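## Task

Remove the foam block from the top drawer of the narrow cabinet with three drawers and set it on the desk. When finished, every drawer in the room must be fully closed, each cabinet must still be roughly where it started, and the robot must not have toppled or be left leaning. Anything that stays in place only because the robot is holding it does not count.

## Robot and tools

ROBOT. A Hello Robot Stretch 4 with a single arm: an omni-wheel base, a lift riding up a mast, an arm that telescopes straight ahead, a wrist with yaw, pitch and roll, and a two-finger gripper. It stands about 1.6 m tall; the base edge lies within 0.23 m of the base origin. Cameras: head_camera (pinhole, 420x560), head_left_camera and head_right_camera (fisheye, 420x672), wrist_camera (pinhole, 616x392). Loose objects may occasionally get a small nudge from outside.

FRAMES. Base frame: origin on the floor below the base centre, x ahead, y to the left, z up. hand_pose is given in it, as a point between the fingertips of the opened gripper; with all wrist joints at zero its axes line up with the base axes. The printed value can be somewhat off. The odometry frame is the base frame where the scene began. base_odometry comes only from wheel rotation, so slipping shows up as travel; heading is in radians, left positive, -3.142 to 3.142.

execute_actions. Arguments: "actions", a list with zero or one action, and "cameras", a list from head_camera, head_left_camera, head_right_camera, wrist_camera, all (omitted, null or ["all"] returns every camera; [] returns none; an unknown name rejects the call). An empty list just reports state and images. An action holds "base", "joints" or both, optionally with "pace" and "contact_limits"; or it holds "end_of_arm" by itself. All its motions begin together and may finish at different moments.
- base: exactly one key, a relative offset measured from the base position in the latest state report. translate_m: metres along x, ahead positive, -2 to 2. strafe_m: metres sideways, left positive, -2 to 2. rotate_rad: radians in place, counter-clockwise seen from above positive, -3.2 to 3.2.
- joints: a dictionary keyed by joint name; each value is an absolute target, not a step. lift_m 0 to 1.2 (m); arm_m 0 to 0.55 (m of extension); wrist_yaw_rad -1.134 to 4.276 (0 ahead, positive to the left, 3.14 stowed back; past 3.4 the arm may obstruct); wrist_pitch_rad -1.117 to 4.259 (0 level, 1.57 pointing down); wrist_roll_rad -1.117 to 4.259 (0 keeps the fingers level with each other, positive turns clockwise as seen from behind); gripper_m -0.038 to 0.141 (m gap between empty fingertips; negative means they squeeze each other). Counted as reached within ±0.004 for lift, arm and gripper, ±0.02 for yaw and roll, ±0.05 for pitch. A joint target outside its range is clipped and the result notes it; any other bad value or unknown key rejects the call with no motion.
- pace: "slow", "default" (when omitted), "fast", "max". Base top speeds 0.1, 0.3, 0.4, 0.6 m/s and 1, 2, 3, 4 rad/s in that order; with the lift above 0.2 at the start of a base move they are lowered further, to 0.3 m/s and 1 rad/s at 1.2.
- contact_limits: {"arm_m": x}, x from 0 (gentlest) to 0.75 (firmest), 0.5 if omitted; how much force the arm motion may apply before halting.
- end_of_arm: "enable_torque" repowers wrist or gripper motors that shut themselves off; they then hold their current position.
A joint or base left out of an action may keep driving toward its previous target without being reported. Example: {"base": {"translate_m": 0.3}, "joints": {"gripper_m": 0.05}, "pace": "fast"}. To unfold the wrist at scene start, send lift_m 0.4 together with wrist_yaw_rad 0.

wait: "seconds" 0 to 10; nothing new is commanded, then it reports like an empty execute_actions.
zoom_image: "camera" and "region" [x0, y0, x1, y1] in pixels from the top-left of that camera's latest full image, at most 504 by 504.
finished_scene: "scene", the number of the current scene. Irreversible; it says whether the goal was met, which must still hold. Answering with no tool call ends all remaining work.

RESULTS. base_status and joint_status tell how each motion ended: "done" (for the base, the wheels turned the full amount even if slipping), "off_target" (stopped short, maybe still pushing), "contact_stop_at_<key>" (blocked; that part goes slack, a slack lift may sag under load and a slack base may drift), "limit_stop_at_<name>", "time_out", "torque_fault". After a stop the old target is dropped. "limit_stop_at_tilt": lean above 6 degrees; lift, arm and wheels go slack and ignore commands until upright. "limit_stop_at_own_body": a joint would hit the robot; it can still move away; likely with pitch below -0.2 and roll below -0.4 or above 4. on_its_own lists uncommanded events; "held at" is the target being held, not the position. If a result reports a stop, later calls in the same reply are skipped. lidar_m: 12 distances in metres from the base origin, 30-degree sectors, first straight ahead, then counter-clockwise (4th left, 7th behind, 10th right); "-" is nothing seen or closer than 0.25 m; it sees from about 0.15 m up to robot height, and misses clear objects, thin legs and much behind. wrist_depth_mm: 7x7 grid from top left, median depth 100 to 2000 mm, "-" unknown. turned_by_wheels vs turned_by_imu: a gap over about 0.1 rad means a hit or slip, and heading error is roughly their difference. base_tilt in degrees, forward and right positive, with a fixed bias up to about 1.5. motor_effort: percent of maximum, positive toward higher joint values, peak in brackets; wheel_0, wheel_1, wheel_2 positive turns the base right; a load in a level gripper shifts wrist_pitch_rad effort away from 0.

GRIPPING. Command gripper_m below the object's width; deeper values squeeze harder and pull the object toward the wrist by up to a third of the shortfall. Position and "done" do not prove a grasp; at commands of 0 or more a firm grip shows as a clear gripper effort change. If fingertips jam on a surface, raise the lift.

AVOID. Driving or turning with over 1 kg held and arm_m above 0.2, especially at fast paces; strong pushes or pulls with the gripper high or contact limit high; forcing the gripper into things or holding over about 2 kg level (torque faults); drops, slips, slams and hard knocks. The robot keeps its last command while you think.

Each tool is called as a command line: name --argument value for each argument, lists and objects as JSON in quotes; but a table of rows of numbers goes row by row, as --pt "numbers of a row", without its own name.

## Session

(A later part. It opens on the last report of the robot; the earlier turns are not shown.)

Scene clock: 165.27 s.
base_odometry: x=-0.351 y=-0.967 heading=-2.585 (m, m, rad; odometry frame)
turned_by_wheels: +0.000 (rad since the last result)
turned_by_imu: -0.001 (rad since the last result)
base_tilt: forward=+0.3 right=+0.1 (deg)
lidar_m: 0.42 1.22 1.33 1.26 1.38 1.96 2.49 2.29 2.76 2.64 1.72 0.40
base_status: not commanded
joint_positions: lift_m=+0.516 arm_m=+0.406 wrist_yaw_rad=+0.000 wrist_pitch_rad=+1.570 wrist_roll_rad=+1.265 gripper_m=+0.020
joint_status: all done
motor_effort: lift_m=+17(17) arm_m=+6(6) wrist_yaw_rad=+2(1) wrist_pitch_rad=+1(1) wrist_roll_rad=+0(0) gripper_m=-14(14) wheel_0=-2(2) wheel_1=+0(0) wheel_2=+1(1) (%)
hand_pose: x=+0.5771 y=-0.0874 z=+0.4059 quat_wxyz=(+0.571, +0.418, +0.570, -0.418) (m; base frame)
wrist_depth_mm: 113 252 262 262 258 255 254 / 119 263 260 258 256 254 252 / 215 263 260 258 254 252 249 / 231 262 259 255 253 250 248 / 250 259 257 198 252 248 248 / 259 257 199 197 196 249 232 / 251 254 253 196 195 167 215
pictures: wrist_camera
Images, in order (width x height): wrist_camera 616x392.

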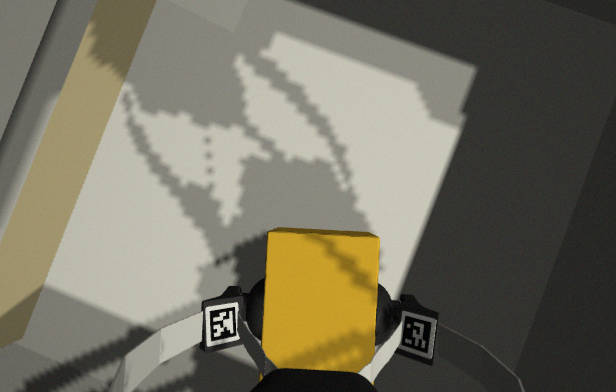

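execute_actions --actions '[{"joints": {"lift_m": 0.665, "arm_m": 0.375}, "pace": "max"}]' --cameras '["wrist_camera"]'

execute_actions --actions '[{"base": {"strafe_m": -0.06}, "joints": {"arm_m": 0.10, "wrist_roll_rad": 1.57, "wrist_pitch_rad": 1.52}, "pace": "max"}]' --cameras '["head_camera", "wrist_camera"]'

Scene clock: 176.07 s.
base_odometry: x=-0.351 y=-0.967 heading=-2.585 (m, m, rad; odometry frame)
turned_by_wheels: +0.000 (rad since the last result)
turned_by_imu: +0.000 (rad since the last result)
base_tilt: forward=+0.3 right=+0.0 (deg)
lidar_m: 0.40 1.28 1.33 1.26 1.35 1.94 2.47 2.26 2.80 2.63 1.77 0.42
base_status: not commanded
joint_positions: lift_m=+0.665 arm_m=+0.376 wrist_yaw_rad=+0.000 wrist_pitch_rad=+1.570 wrist_roll_rad=+1.265 gripper_m=+0.020
joint_status: all done
motor_effort: lift_m=+21(22) arm_m=-6(6) wrist_yaw_rad=+1(1) wrist_pitch_rad=+1(1) wrist_roll_rad=+0(0) gripper_m=-15(17) wheel_0=-2(2) wheel_1=+0(0) wheel_2=+1(1) (%)
hand_pose: x=+0.5472 y=-0.0874 z=+0.5546 quat_wxyz=(+0.570, +0.418, +0.570, -0.418) (m; base frame)
wrist_depth_mm: 268 266 413 413 359 347 304 / 268 264 413 415 407 384 290 / 266 263 413 410 404 375 521 / 264 264 410 404 404 325 750 / 264 410 407 198 397 291 741 / 260 373 198 197 196 285 609 / 262 322 322 196 195 167 544
pictures: wrist_camera
Images, in order (width x height): wrist_camera 616x392.

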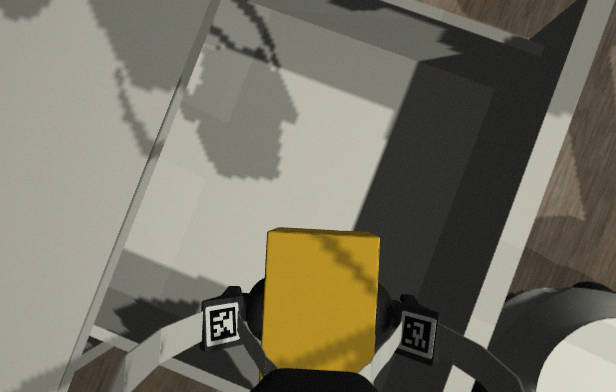

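Scene clock: 177.60 s.
base_odometry: x=-0.383 y=-0.916 heading=-2.585 (m, m, rad; odometry frame)
turned_by_wheels: +0.000 (rad since the last result)
turned_by_imu: +0.000 (rad since the last result)
base_tilt: forward=+0.3 right=+0.1 (deg)
lidar_m: 0.38 0.45 1.39 1.31 1.39 2.03 2.46 2.22 2.70 2.58 1.76 0.44
base_status: done
joint_positions: lift_m=+0.665 arm_m=+0.101 wrist_yaw_rad=+0.000 wrist_pitch_rad=+1.520 wrist_roll_rad=+1.570 gripper_m=+0.020
joint_status: all done
motor_effort: lift_m=+22(22) arm_m=-6(7) wrist_yaw_rad=+2(0) wrist_pitch_rad=-1(3) wrist_roll_rad=+1(7) gripper_m=-17(15) wheel_0=-1(11) wheel_1=+1(11) wheel_2=+1(1) (%)
hand_pose: x=+0.2865 y=-0.0874 z=+0.5549 quat_wxyz=(+0.513, +0.512, +0.487, -0.487) (m; base frame)
wrist_depth_mm: 866 345 809 798 778 778 759 / 436 351 430 798 768 750 750 / 442 317 442 788 778 741 750 / 436 322 809 788 768 574 564 / 436 327 788 199 559 544 530 / 430 309 200 198 196 535 525 / 427 286 404 196 195 167 521
pictures: head_camera, wrist_camera
Images, in order (width x height): head_camera 420x560, wrist_camera 616x392.

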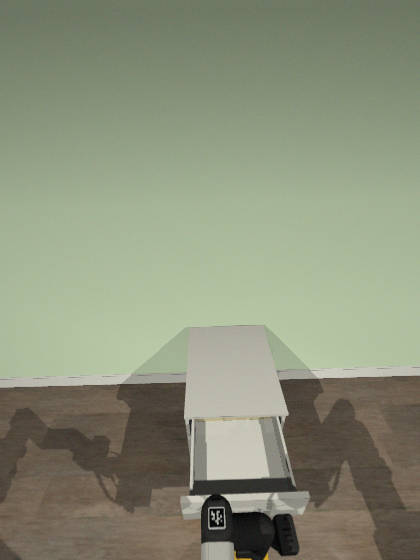

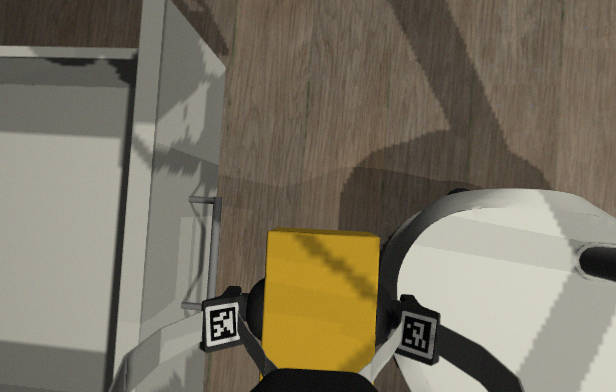

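execute_actions --actions '[{"joints": {"lift_m": 0.505, "arm_m": 0.13}, "pace": "max"}]' --cameras '["wrist_camera"]'

Scene clock: 182.37 s.
base_odometry: x=-0.383 y=-0.916 heading=-2.585 (m, m, rad; odometry frame)
turned_by_wheels: +0.000 (rad since the last result)
turned_by_imu: -0.001 (rad since the last result)
base_tilt: forward=+0.3 right=+0.1 (deg)
lidar_m: 0.41 0.41 1.36 1.30 1.41 2.03 2.50 2.23 2.73 2.58 1.79 0.42
base_status: not commanded
joint_positions: lift_m=+0.505 arm_m=+0.129 wrist_yaw_rad=+0.000 wrist_pitch_rad=+1.520 wrist_roll_rad=+1.570 gripper_m=+0.020
joint_status: all done
motor_effort: lift_m=+19(18) arm_m=+6(6) wrist_yaw_rad=+0(3) wrist_pitch_rad=+1(1) wrist_roll_rad=+1(1) gripper_m=-19(13) wheel_0=-1(1) wheel_1=+2(2) wheel_2=+1(1) (%)
hand_pose: x=+0.3144 y=-0.0874 z=+0.3951 quat_wxyz=(+0.513, +0.512, +0.487, -0.487) (m; base frame)
wrist_depth_mm: 146 204 647 640 621 609 597 / 147 208 634 627 615 609 591 / 149 211 634 634 615 591 591 / 151 201 647 621 609 597 399 / 152 196 647 199 603 387 379 / 154 207 200 197 196 387 375 / 156 189 615 196 195 166 373
pictures: wrist_camera
Images, in order (width x height): wrist_camera 616x392.

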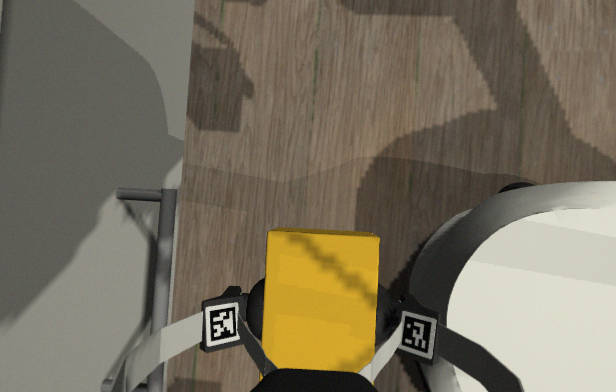

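execute_actions --actions '[{"joints": {"arm_m": 0.395}, "contact_limits": {"arm_m": 0.3}}]' --cameras '["head_camera", "wrist_camera"]'

Scene clock: 186.53 s.
base_odometry: x=-0.383 y=-0.916 heading=-2.585 (m, m, rad; odometry frame)
turned_by_wheels: +0.000 (rad since the last result)
turned_by_imu: -0.001 (rad since the last result)
base_tilt: forward=+0.3 right=+0.1 (deg)
lidar_m: 0.64 1.28 1.38 1.34 1.43 2.05 2.47 2.23 2.71 2.58 1.75 0.69
base_status: not commanded
joint_positions: lift_m=+0.505 arm_m=+0.394 wrist_yaw_rad=+0.000 wrist_pitch_rad=+1.520 wrist_roll_rad=+1.570 gripper_m=+0.020
joint_status: all done
motor_effort: lift_m=+19(19) arm_m=+6(10) wrist_yaw_rad=+0(14) wrist_pitch_rad=+1(34) wrist_roll_rad=+1(1) gripper_m=-16(14) wheel_0=+0(1) wheel_1=+1(1) wheel_2=+0(2) (%)
contact_limits: arm_m 0.3
hand_pose: x=+0.5794 y=-0.0874 z=+0.3951 quat_wxyz=(+0.513, +0.512, +0.487, -0.487) (m; base frame)
wrist_depth_mm: 153 214 634 634 627 603 591 / 155 217 364 634 615 603 585 / 157 221 377 621 615 603 585 / 158 211 379 621 615 597 585 / 160 213 357 198 603 585 585 / 162 207 199 197 196 585 574 / 163 196 342 196 195 167 580
pictures: head_camera, wrist_camera
Images, in order (width x height): head_camera 420x560, wrist_camera 616x392.

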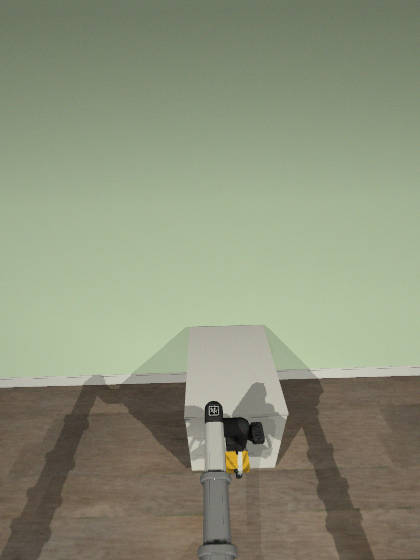

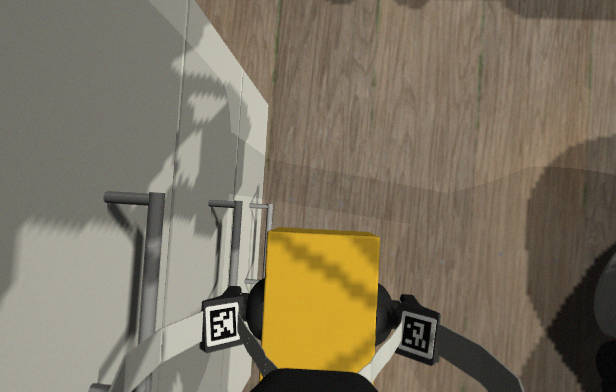

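zoom_image --camera "wrist_camera" --region '[90, 0, 290, 200]'

zoom_image --camera "head_camera" --region '[170, 390, 310, 490]'

Region (90, 0, 290, 200) of wrist_camera's 616x392 image, scaled by 2.520.

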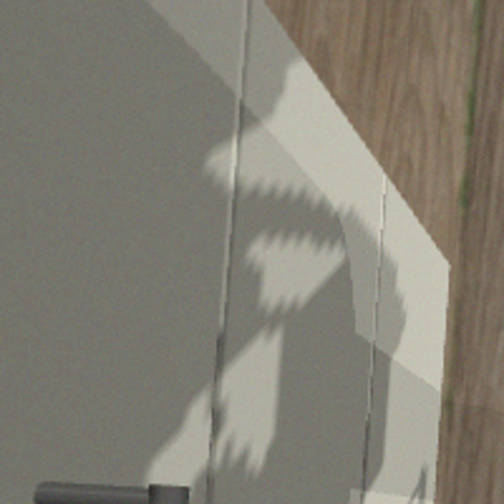

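Region (170, 390, 310, 490) of head_camera's 420x560 image, scaled by 3.600, with more detail than that image has; it fills the top 360 rows of this view, and the rest is white.

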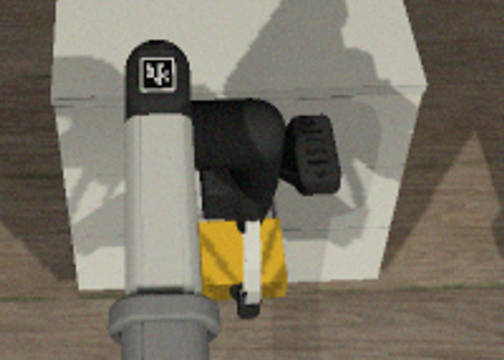

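execute_actions --actions '[{"base": {"rotate_rad": 1.58}, "joints": {"arm_m": 0.15, "lift_m": 0.95, "wrist_pitch_rad": 1.57}, "pace": "max"}]'

Scene clock: 204.77 s.
base_odometry: x=-0.383 y=-0.916 heading=-1.005 (m, m, rad; odometry frame)
turned_by_wheels: +1.580 (rad since the last result)
turned_by_imu: +1.551 (rad since the last result)
base_tilt: forward=+0.3 right=+0.1 (deg)
lidar_m: 1.32 1.39 2.07 2.47 2.20 2.68 2.59 1.75 0.73 0.65 1.28 1.40
base_status: done
joint_positions: lift_m=+0.950 arm_m=+0.151 wrist_yaw_rad=+0.000 wrist_pitch_rad=+1.570 wrist_roll_rad=+1.570 gripper_m=+0.020
joint_status: all done
motor_effort: lift_m=+21(23) arm_m=-6(7) wrist_yaw_rad=+1(1) wrist_pitch_rad=+2(6) wrist_roll_rad=+1(1) gripper_m=-17(16) wheel_0=-1(7) wheel_1=+1(8) wheel_2=+0(8) (%)
hand_pose: x=+0.3223 y=-0.0874 z=+0.8396 quat_wxyz=(+0.500, +0.500, +0.500, -0.500) (m; base frame)
wrist_depth_mm: 1138 1078 1098 1078 1078 1060 1078 / 1118 1138 1098 1118 1098 1042 1060 / 1098 1098 1098 1078 1078 1060 1060 / 1098 1118 1078 1078 1078 1060 1025 / 1118 1098 1078 198 842 831 759 / 1098 1060 200 198 195 820 1042 / 1078 1078 1060 196 195 166 1042
pictures: head_camera, head_left_camera, head_right_camera, wrist_camera
Images, in order (width x height): head_camera 420x560, head_left_camera 420x672, head_right_camera 420x672, wrist_camera 616x392.

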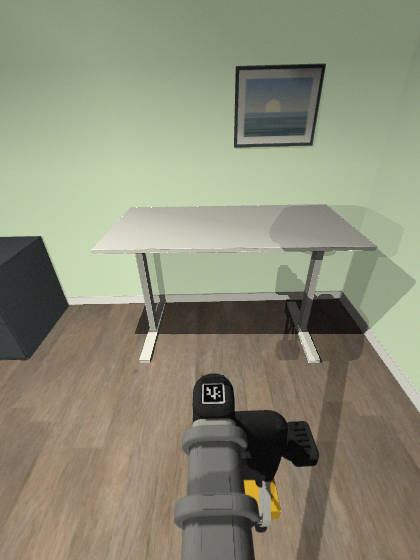

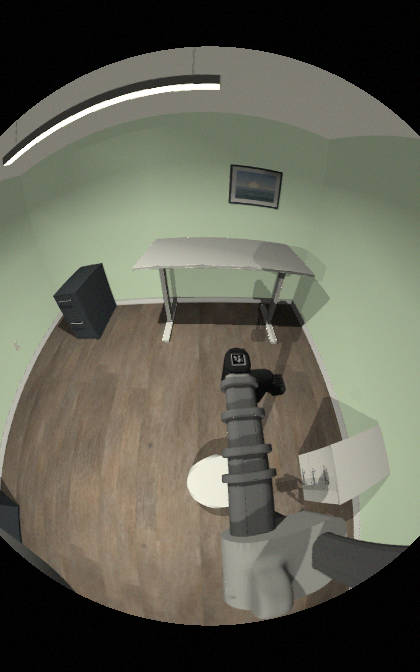

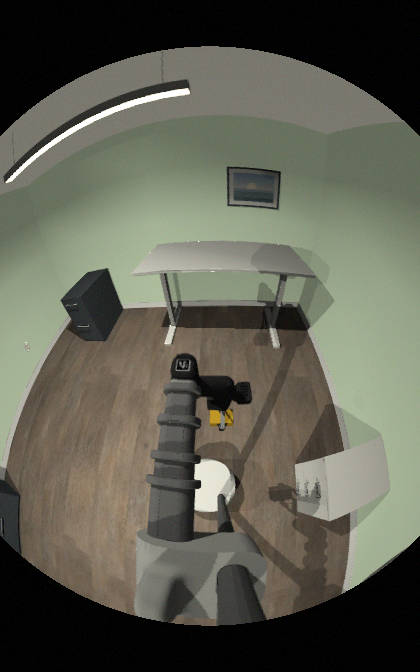

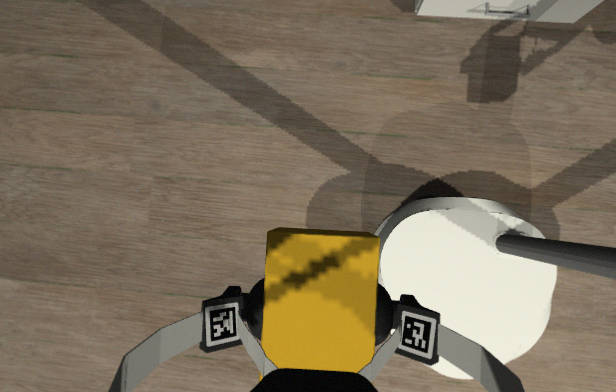

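zoom_image --camera "head_right_camera" --region '[280, 420, 400, 540]'

zoom_image --camera "head_right_camera" --region '[50, 255, 140, 355]'

zoom_image --camera "head_camera" --region '[60, 180, 400, 380]'

Region (280, 420, 400, 540) of head_right_camera's 420x672 image, scaled by 4.200, with more detail than that image has.

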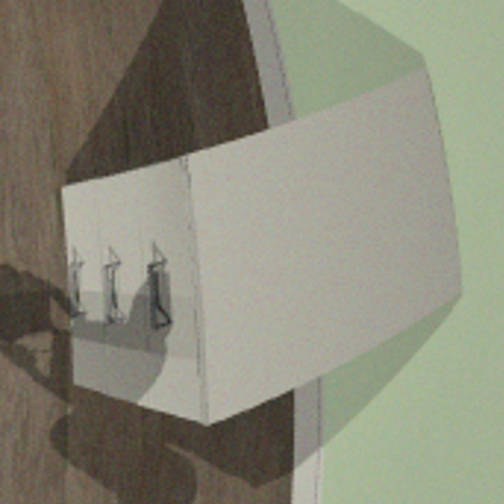

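Region (50, 255, 140, 355) of head_right_camera's 420x672 image, scaled by 5.040, with more detail than that image has; it fills the left 454 columns of this view, and the rest is white.

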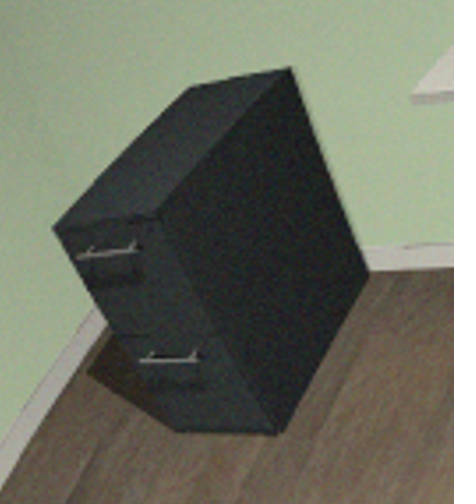

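Region (60, 180, 400, 380) of head_camera's 420x560 image, scaled by 1.482, with more detail than that image has; it fills the top 296 rows of this view, and the rest is white.

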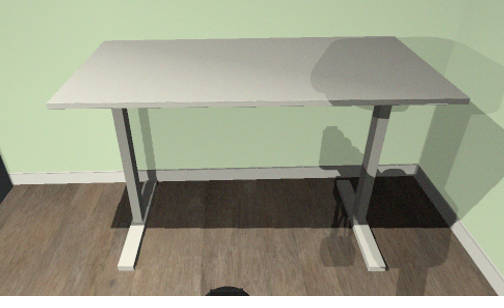

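execute_actions --actions '[{"base": {"translate_m": 0.75}, "joints": {"arm_m": 0.54, "lift_m": 1.14}, "pace": "max"}]' --cameras '["head_camera", "wrist_camera"]'

Scene clock: 221.27 s.
base_odometry: x=+0.019 y=-1.549 heading=-1.005 (m, m, rad; odometry frame)
turned_by_wheels: +0.000 (rad since the last result)
turned_by_imu: -0.001 (rad since the last result)
base_tilt: forward=+0.3 right=+0.1 (deg)
lidar_m: 0.57 0.63 1.55 2.48 2.57 2.88 3.40 0.99 0.91 1.20 0.87 0.60
base_status: done
joint_positions: lift_m=+1.140 arm_m=+0.539 wrist_yaw_rad=+0.000 wrist_pitch_rad=+1.570 wrist_roll_rad=+1.570 gripper_m=+0.020
joint_status: all done
motor_effort: lift_m=+22(22) arm_m=+6(7) wrist_yaw_rad=-1(2) wrist_pitch_rad=+2(0) wrist_roll_rad=+1(1) gripper_m=-14(15) wheel_0=+0(5) wheel_1=+1(7) wheel_2=+0(9) (%)
hand_pose: x=+0.7101 y=-0.0874 z=+1.0296 quat_wxyz=(+0.501, +0.500, +0.500, -0.499) (m; base frame)
wrist_depth_mm: 317 314 309 307 303 1281 1255 / 314 310 306 304 301 1281 1229 / 310 307 307 303 300 1229 1229 / 312 309 306 301 298 1229 1255 / 309 306 303 198 297 1138 1008 / 304 304 199 197 196 1205 1008 / 304 301 298 196 195 166 1205
pictures: head_camera, wrist_camera
Images, in order (width x height): head_camera 420x560, wrist_camera 616x392.

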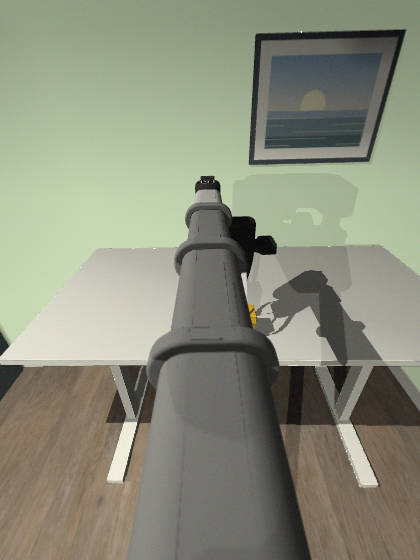

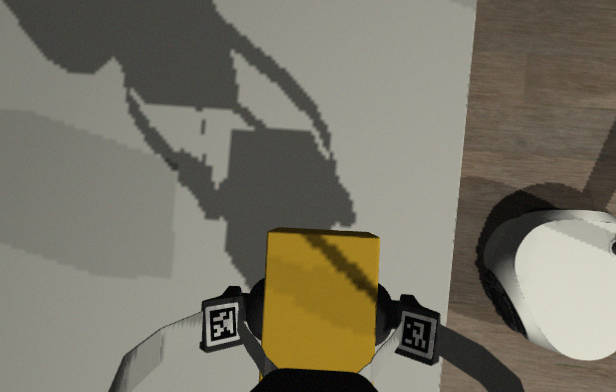

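execute_actions --actions '[{"base": {"translate_m": 0.05}, "joints": {"lift_m": 1.095}, "pace": "max"}]' --cameras '["wrist_camera"]'

Scene clock: 226.80 s.
base_odometry: x=+0.046 y=-1.592 heading=-1.005 (m, m, rad; odometry frame)
turned_by_wheels: +0.000 (rad since the last result)
turned_by_imu: +0.000 (rad since the last result)
base_tilt: forward=+0.4 right=+0.0 (deg)
lidar_m: 0.51 0.57 0.80 2.47 2.59 2.86 3.44 1.00 0.99 1.22 0.79 0.54
base_status: done
joint_positions: lift_m=+1.095 arm_m=+0.539 wrist_yaw_rad=+0.000 wrist_pitch_rad=+1.570 wrist_roll_rad=+1.570 gripper_m=+0.020
joint_status: all done
motor_effort: lift_m=+19(20) arm_m=+6(6) wrist_yaw_rad=+1(0) wrist_pitch_rad=+1(1) wrist_roll_rad=+1(1) gripper_m=-15(17) wheel_0=+1(5) wheel_1=+1(5) wheel_2=+0(6) (%)
hand_pose: x=+0.7101 y=-0.0874 z=+0.9848 quat_wxyz=(+0.500, +0.500, +0.500, -0.500) (m; base frame)
wrist_depth_mm: 268 265 263 260 259 255 254 / 266 263 263 258 256 254 715 / 266 264 259 259 255 253 707 / 264 260 258 256 254 251 991 / 263 260 257 198 252 250 931 / 262 258 199 198 196 248 960 / 262 255 254 196 196 167 960
pictures: wrist_camera
Images, in order (width x height): wrist_camera 616x392.

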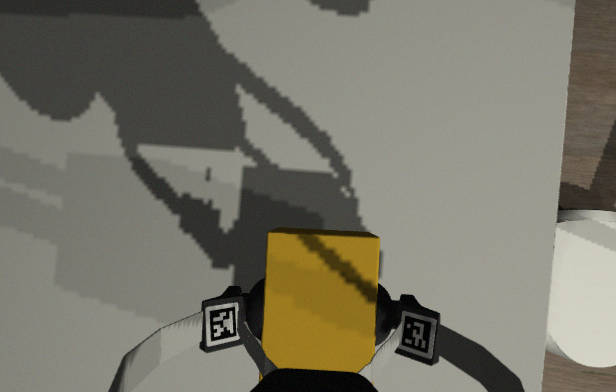

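Height matches the pickup height. Releasing.

execute_actions --actions '[{"joints": {"gripper_m": 0.085}, "pace": "max"}]' --cameras '["wrist_camera"]'

execute_actions --actions '[{"joints": {"lift_m": 1.16}, "pace": "max"}]'

Scene clock: 230.40 s.
base_odometry: x=+0.046 y=-1.592 heading=-1.005 (m, m, rad; odometry frame)
turned_by_wheels: +0.000 (rad since the last result)
turned_by_imu: +0.000 (rad since the last result)
base_tilt: forward=+0.3 right=+0.1 (deg)
lidar_m: 0.53 0.57 0.81 2.47 2.59 2.89 3.45 1.01 0.99 1.21 0.76 0.56
base_status: not commanded
joint_positions: lift_m=+1.095 arm_m=+0.539 wrist_yaw_rad=+0.000 wrist_pitch_rad=+1.570 wrist_roll_rad=+1.570 gripper_m=+0.085
joint_status: all done
motor_effort: lift_m=+18(19) arm_m=+6(6) wrist_yaw_rad=+0(2) wrist_pitch_rad=+2(1) wrist_roll_rad=+1(1) gripper_m=-1(15) wheel_0=+1(1) wheel_1=+1(1) wheel_2=+0(0) (%)
hand_pose: x=+0.7101 y=-0.0874 z=+0.9848 quat_wxyz=(+0.500, +0.500, +0.500, -0.500) (m; base frame)
wrist_depth_mm: 267 266 264 260 258 255 254 / 267 264 260 258 258 255 723 / 267 263 260 258 255 253 723 / 265 263 259 255 254 251 976 / 263 260 258 210 252 250 946 / 262 259 213 209 207 248 976 / 259 257 255 155 248 246 976
pictures: wrist_camera
Images, in order (width x height): wrist_camera 616x392.

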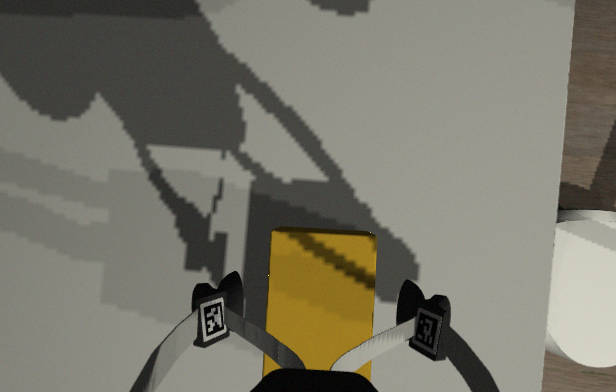

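Scene clock: 231.20 s.
base_odometry: x=+0.046 y=-1.592 heading=-1.005 (m, m, rad; odometry frame)
turned_by_wheels: +0.000 (rad since the last result)
turned_by_imu: +0.000 (rad since the last result)
base_tilt: forward=+0.3 right=+0.0 (deg)
lidar_m: 0.52 0.58 0.84 2.45 2.57 2.87 3.44 0.98 0.98 1.25 0.80 0.56
base_status: not commanded
joint_positions: lift_m=+1.160 arm_m=+0.539 wrist_yaw_rad=+0.000 wrist_pitch_rad=+1.570 wrist_roll_rad=+1.570 gripper_m=+0.085
joint_status: all done
motor_effort: lift_m=+21(26) arm_m=+6(6) wrist_yaw_rad=+1(1) wrist_pitch_rad=+1(1) wrist_roll_rad=+1(1) gripper_m=-1(2) wheel_0=+1(1) wheel_1=+1(1) wheel_2=+0(0) (%)
hand_pose: x=+0.7101 y=-0.0874 z=+1.0496 quat_wxyz=(+0.500, +0.500, +0.500, -0.500) (m; base frame)
wrist_depth_mm: 338 336 330 329 322 322 1255 / 334 332 327 324 322 320 1255 / 332 330 325 325 322 317 1229 / 330 329 325 324 319 314 1255 / 329 325 324 276 317 314 1025 / 327 325 213 274 271 314 1008 / 327 322 319 156 312 312 1255
pictures: head_camera, head_left_camera, head_right_camera, wrist_camera
Images, in order (width x height): head_camera 420x560, head_left_camera 420x672, head_right_camera 420x672, wrist_camera 616x392.

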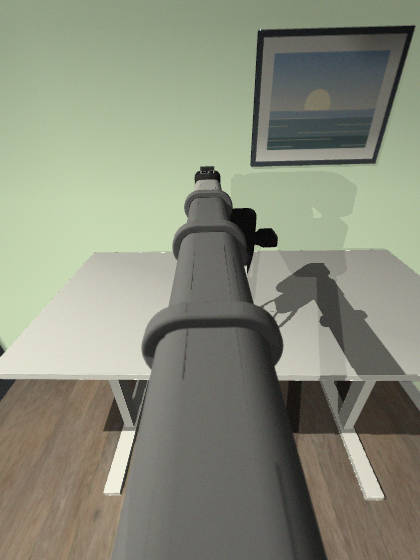

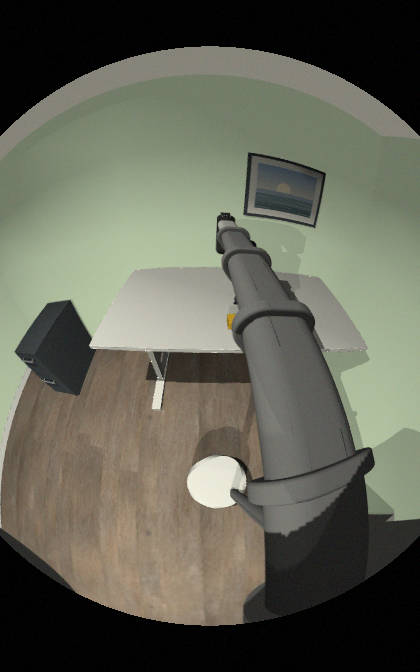

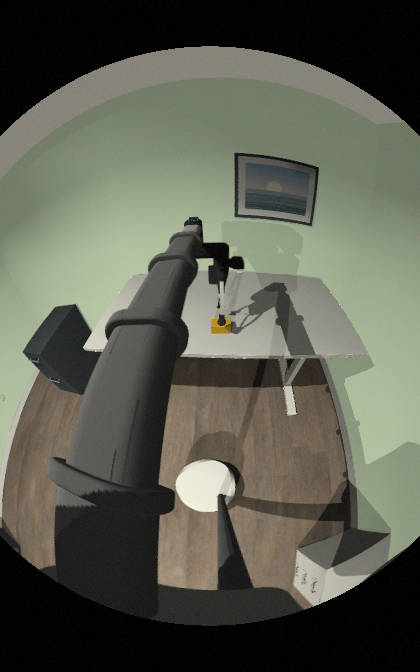

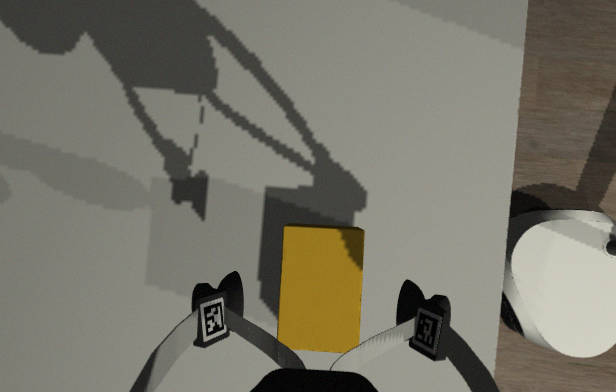

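The block is on the desk. Let me do a final visual check of the drawers.

zoom_image --camera "head_right_camera" --region '[280, 510, 400, 620]'

zoom_image --camera "head_left_camera" --region '[0, 290, 110, 410]'

Region (280, 510, 400, 620) of head_right_camera's 420x672 image, scaled by 4.200, with more detail than that image has; it fills the top 462 rows of this view, and the rest is white.

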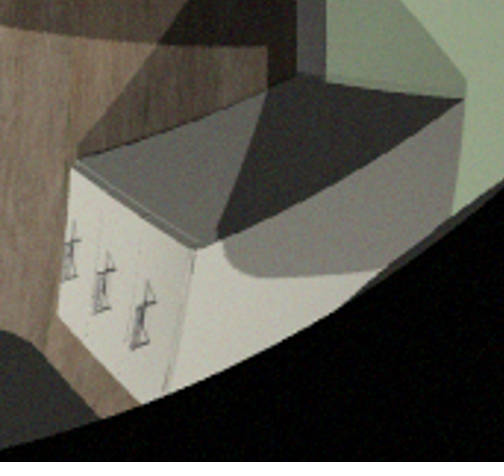

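Region (0, 290, 110, 410) of head_left_camera's 420x672 image, scaled by 4.200, with more detail than that image has; it fills the left 462 columns of this view, and the rest is white.

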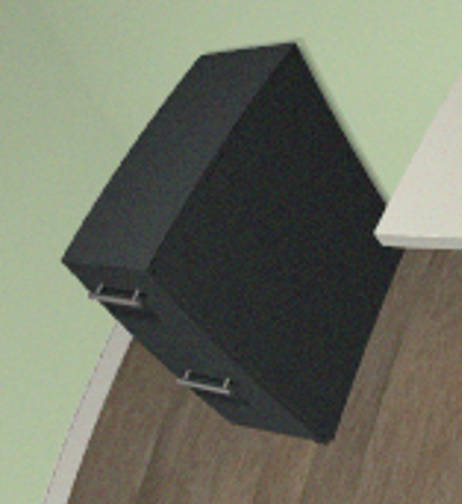

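All drawers appear flush. Finishing scene 1.

finished_scene --scene 1

The scene is finished: the task was done.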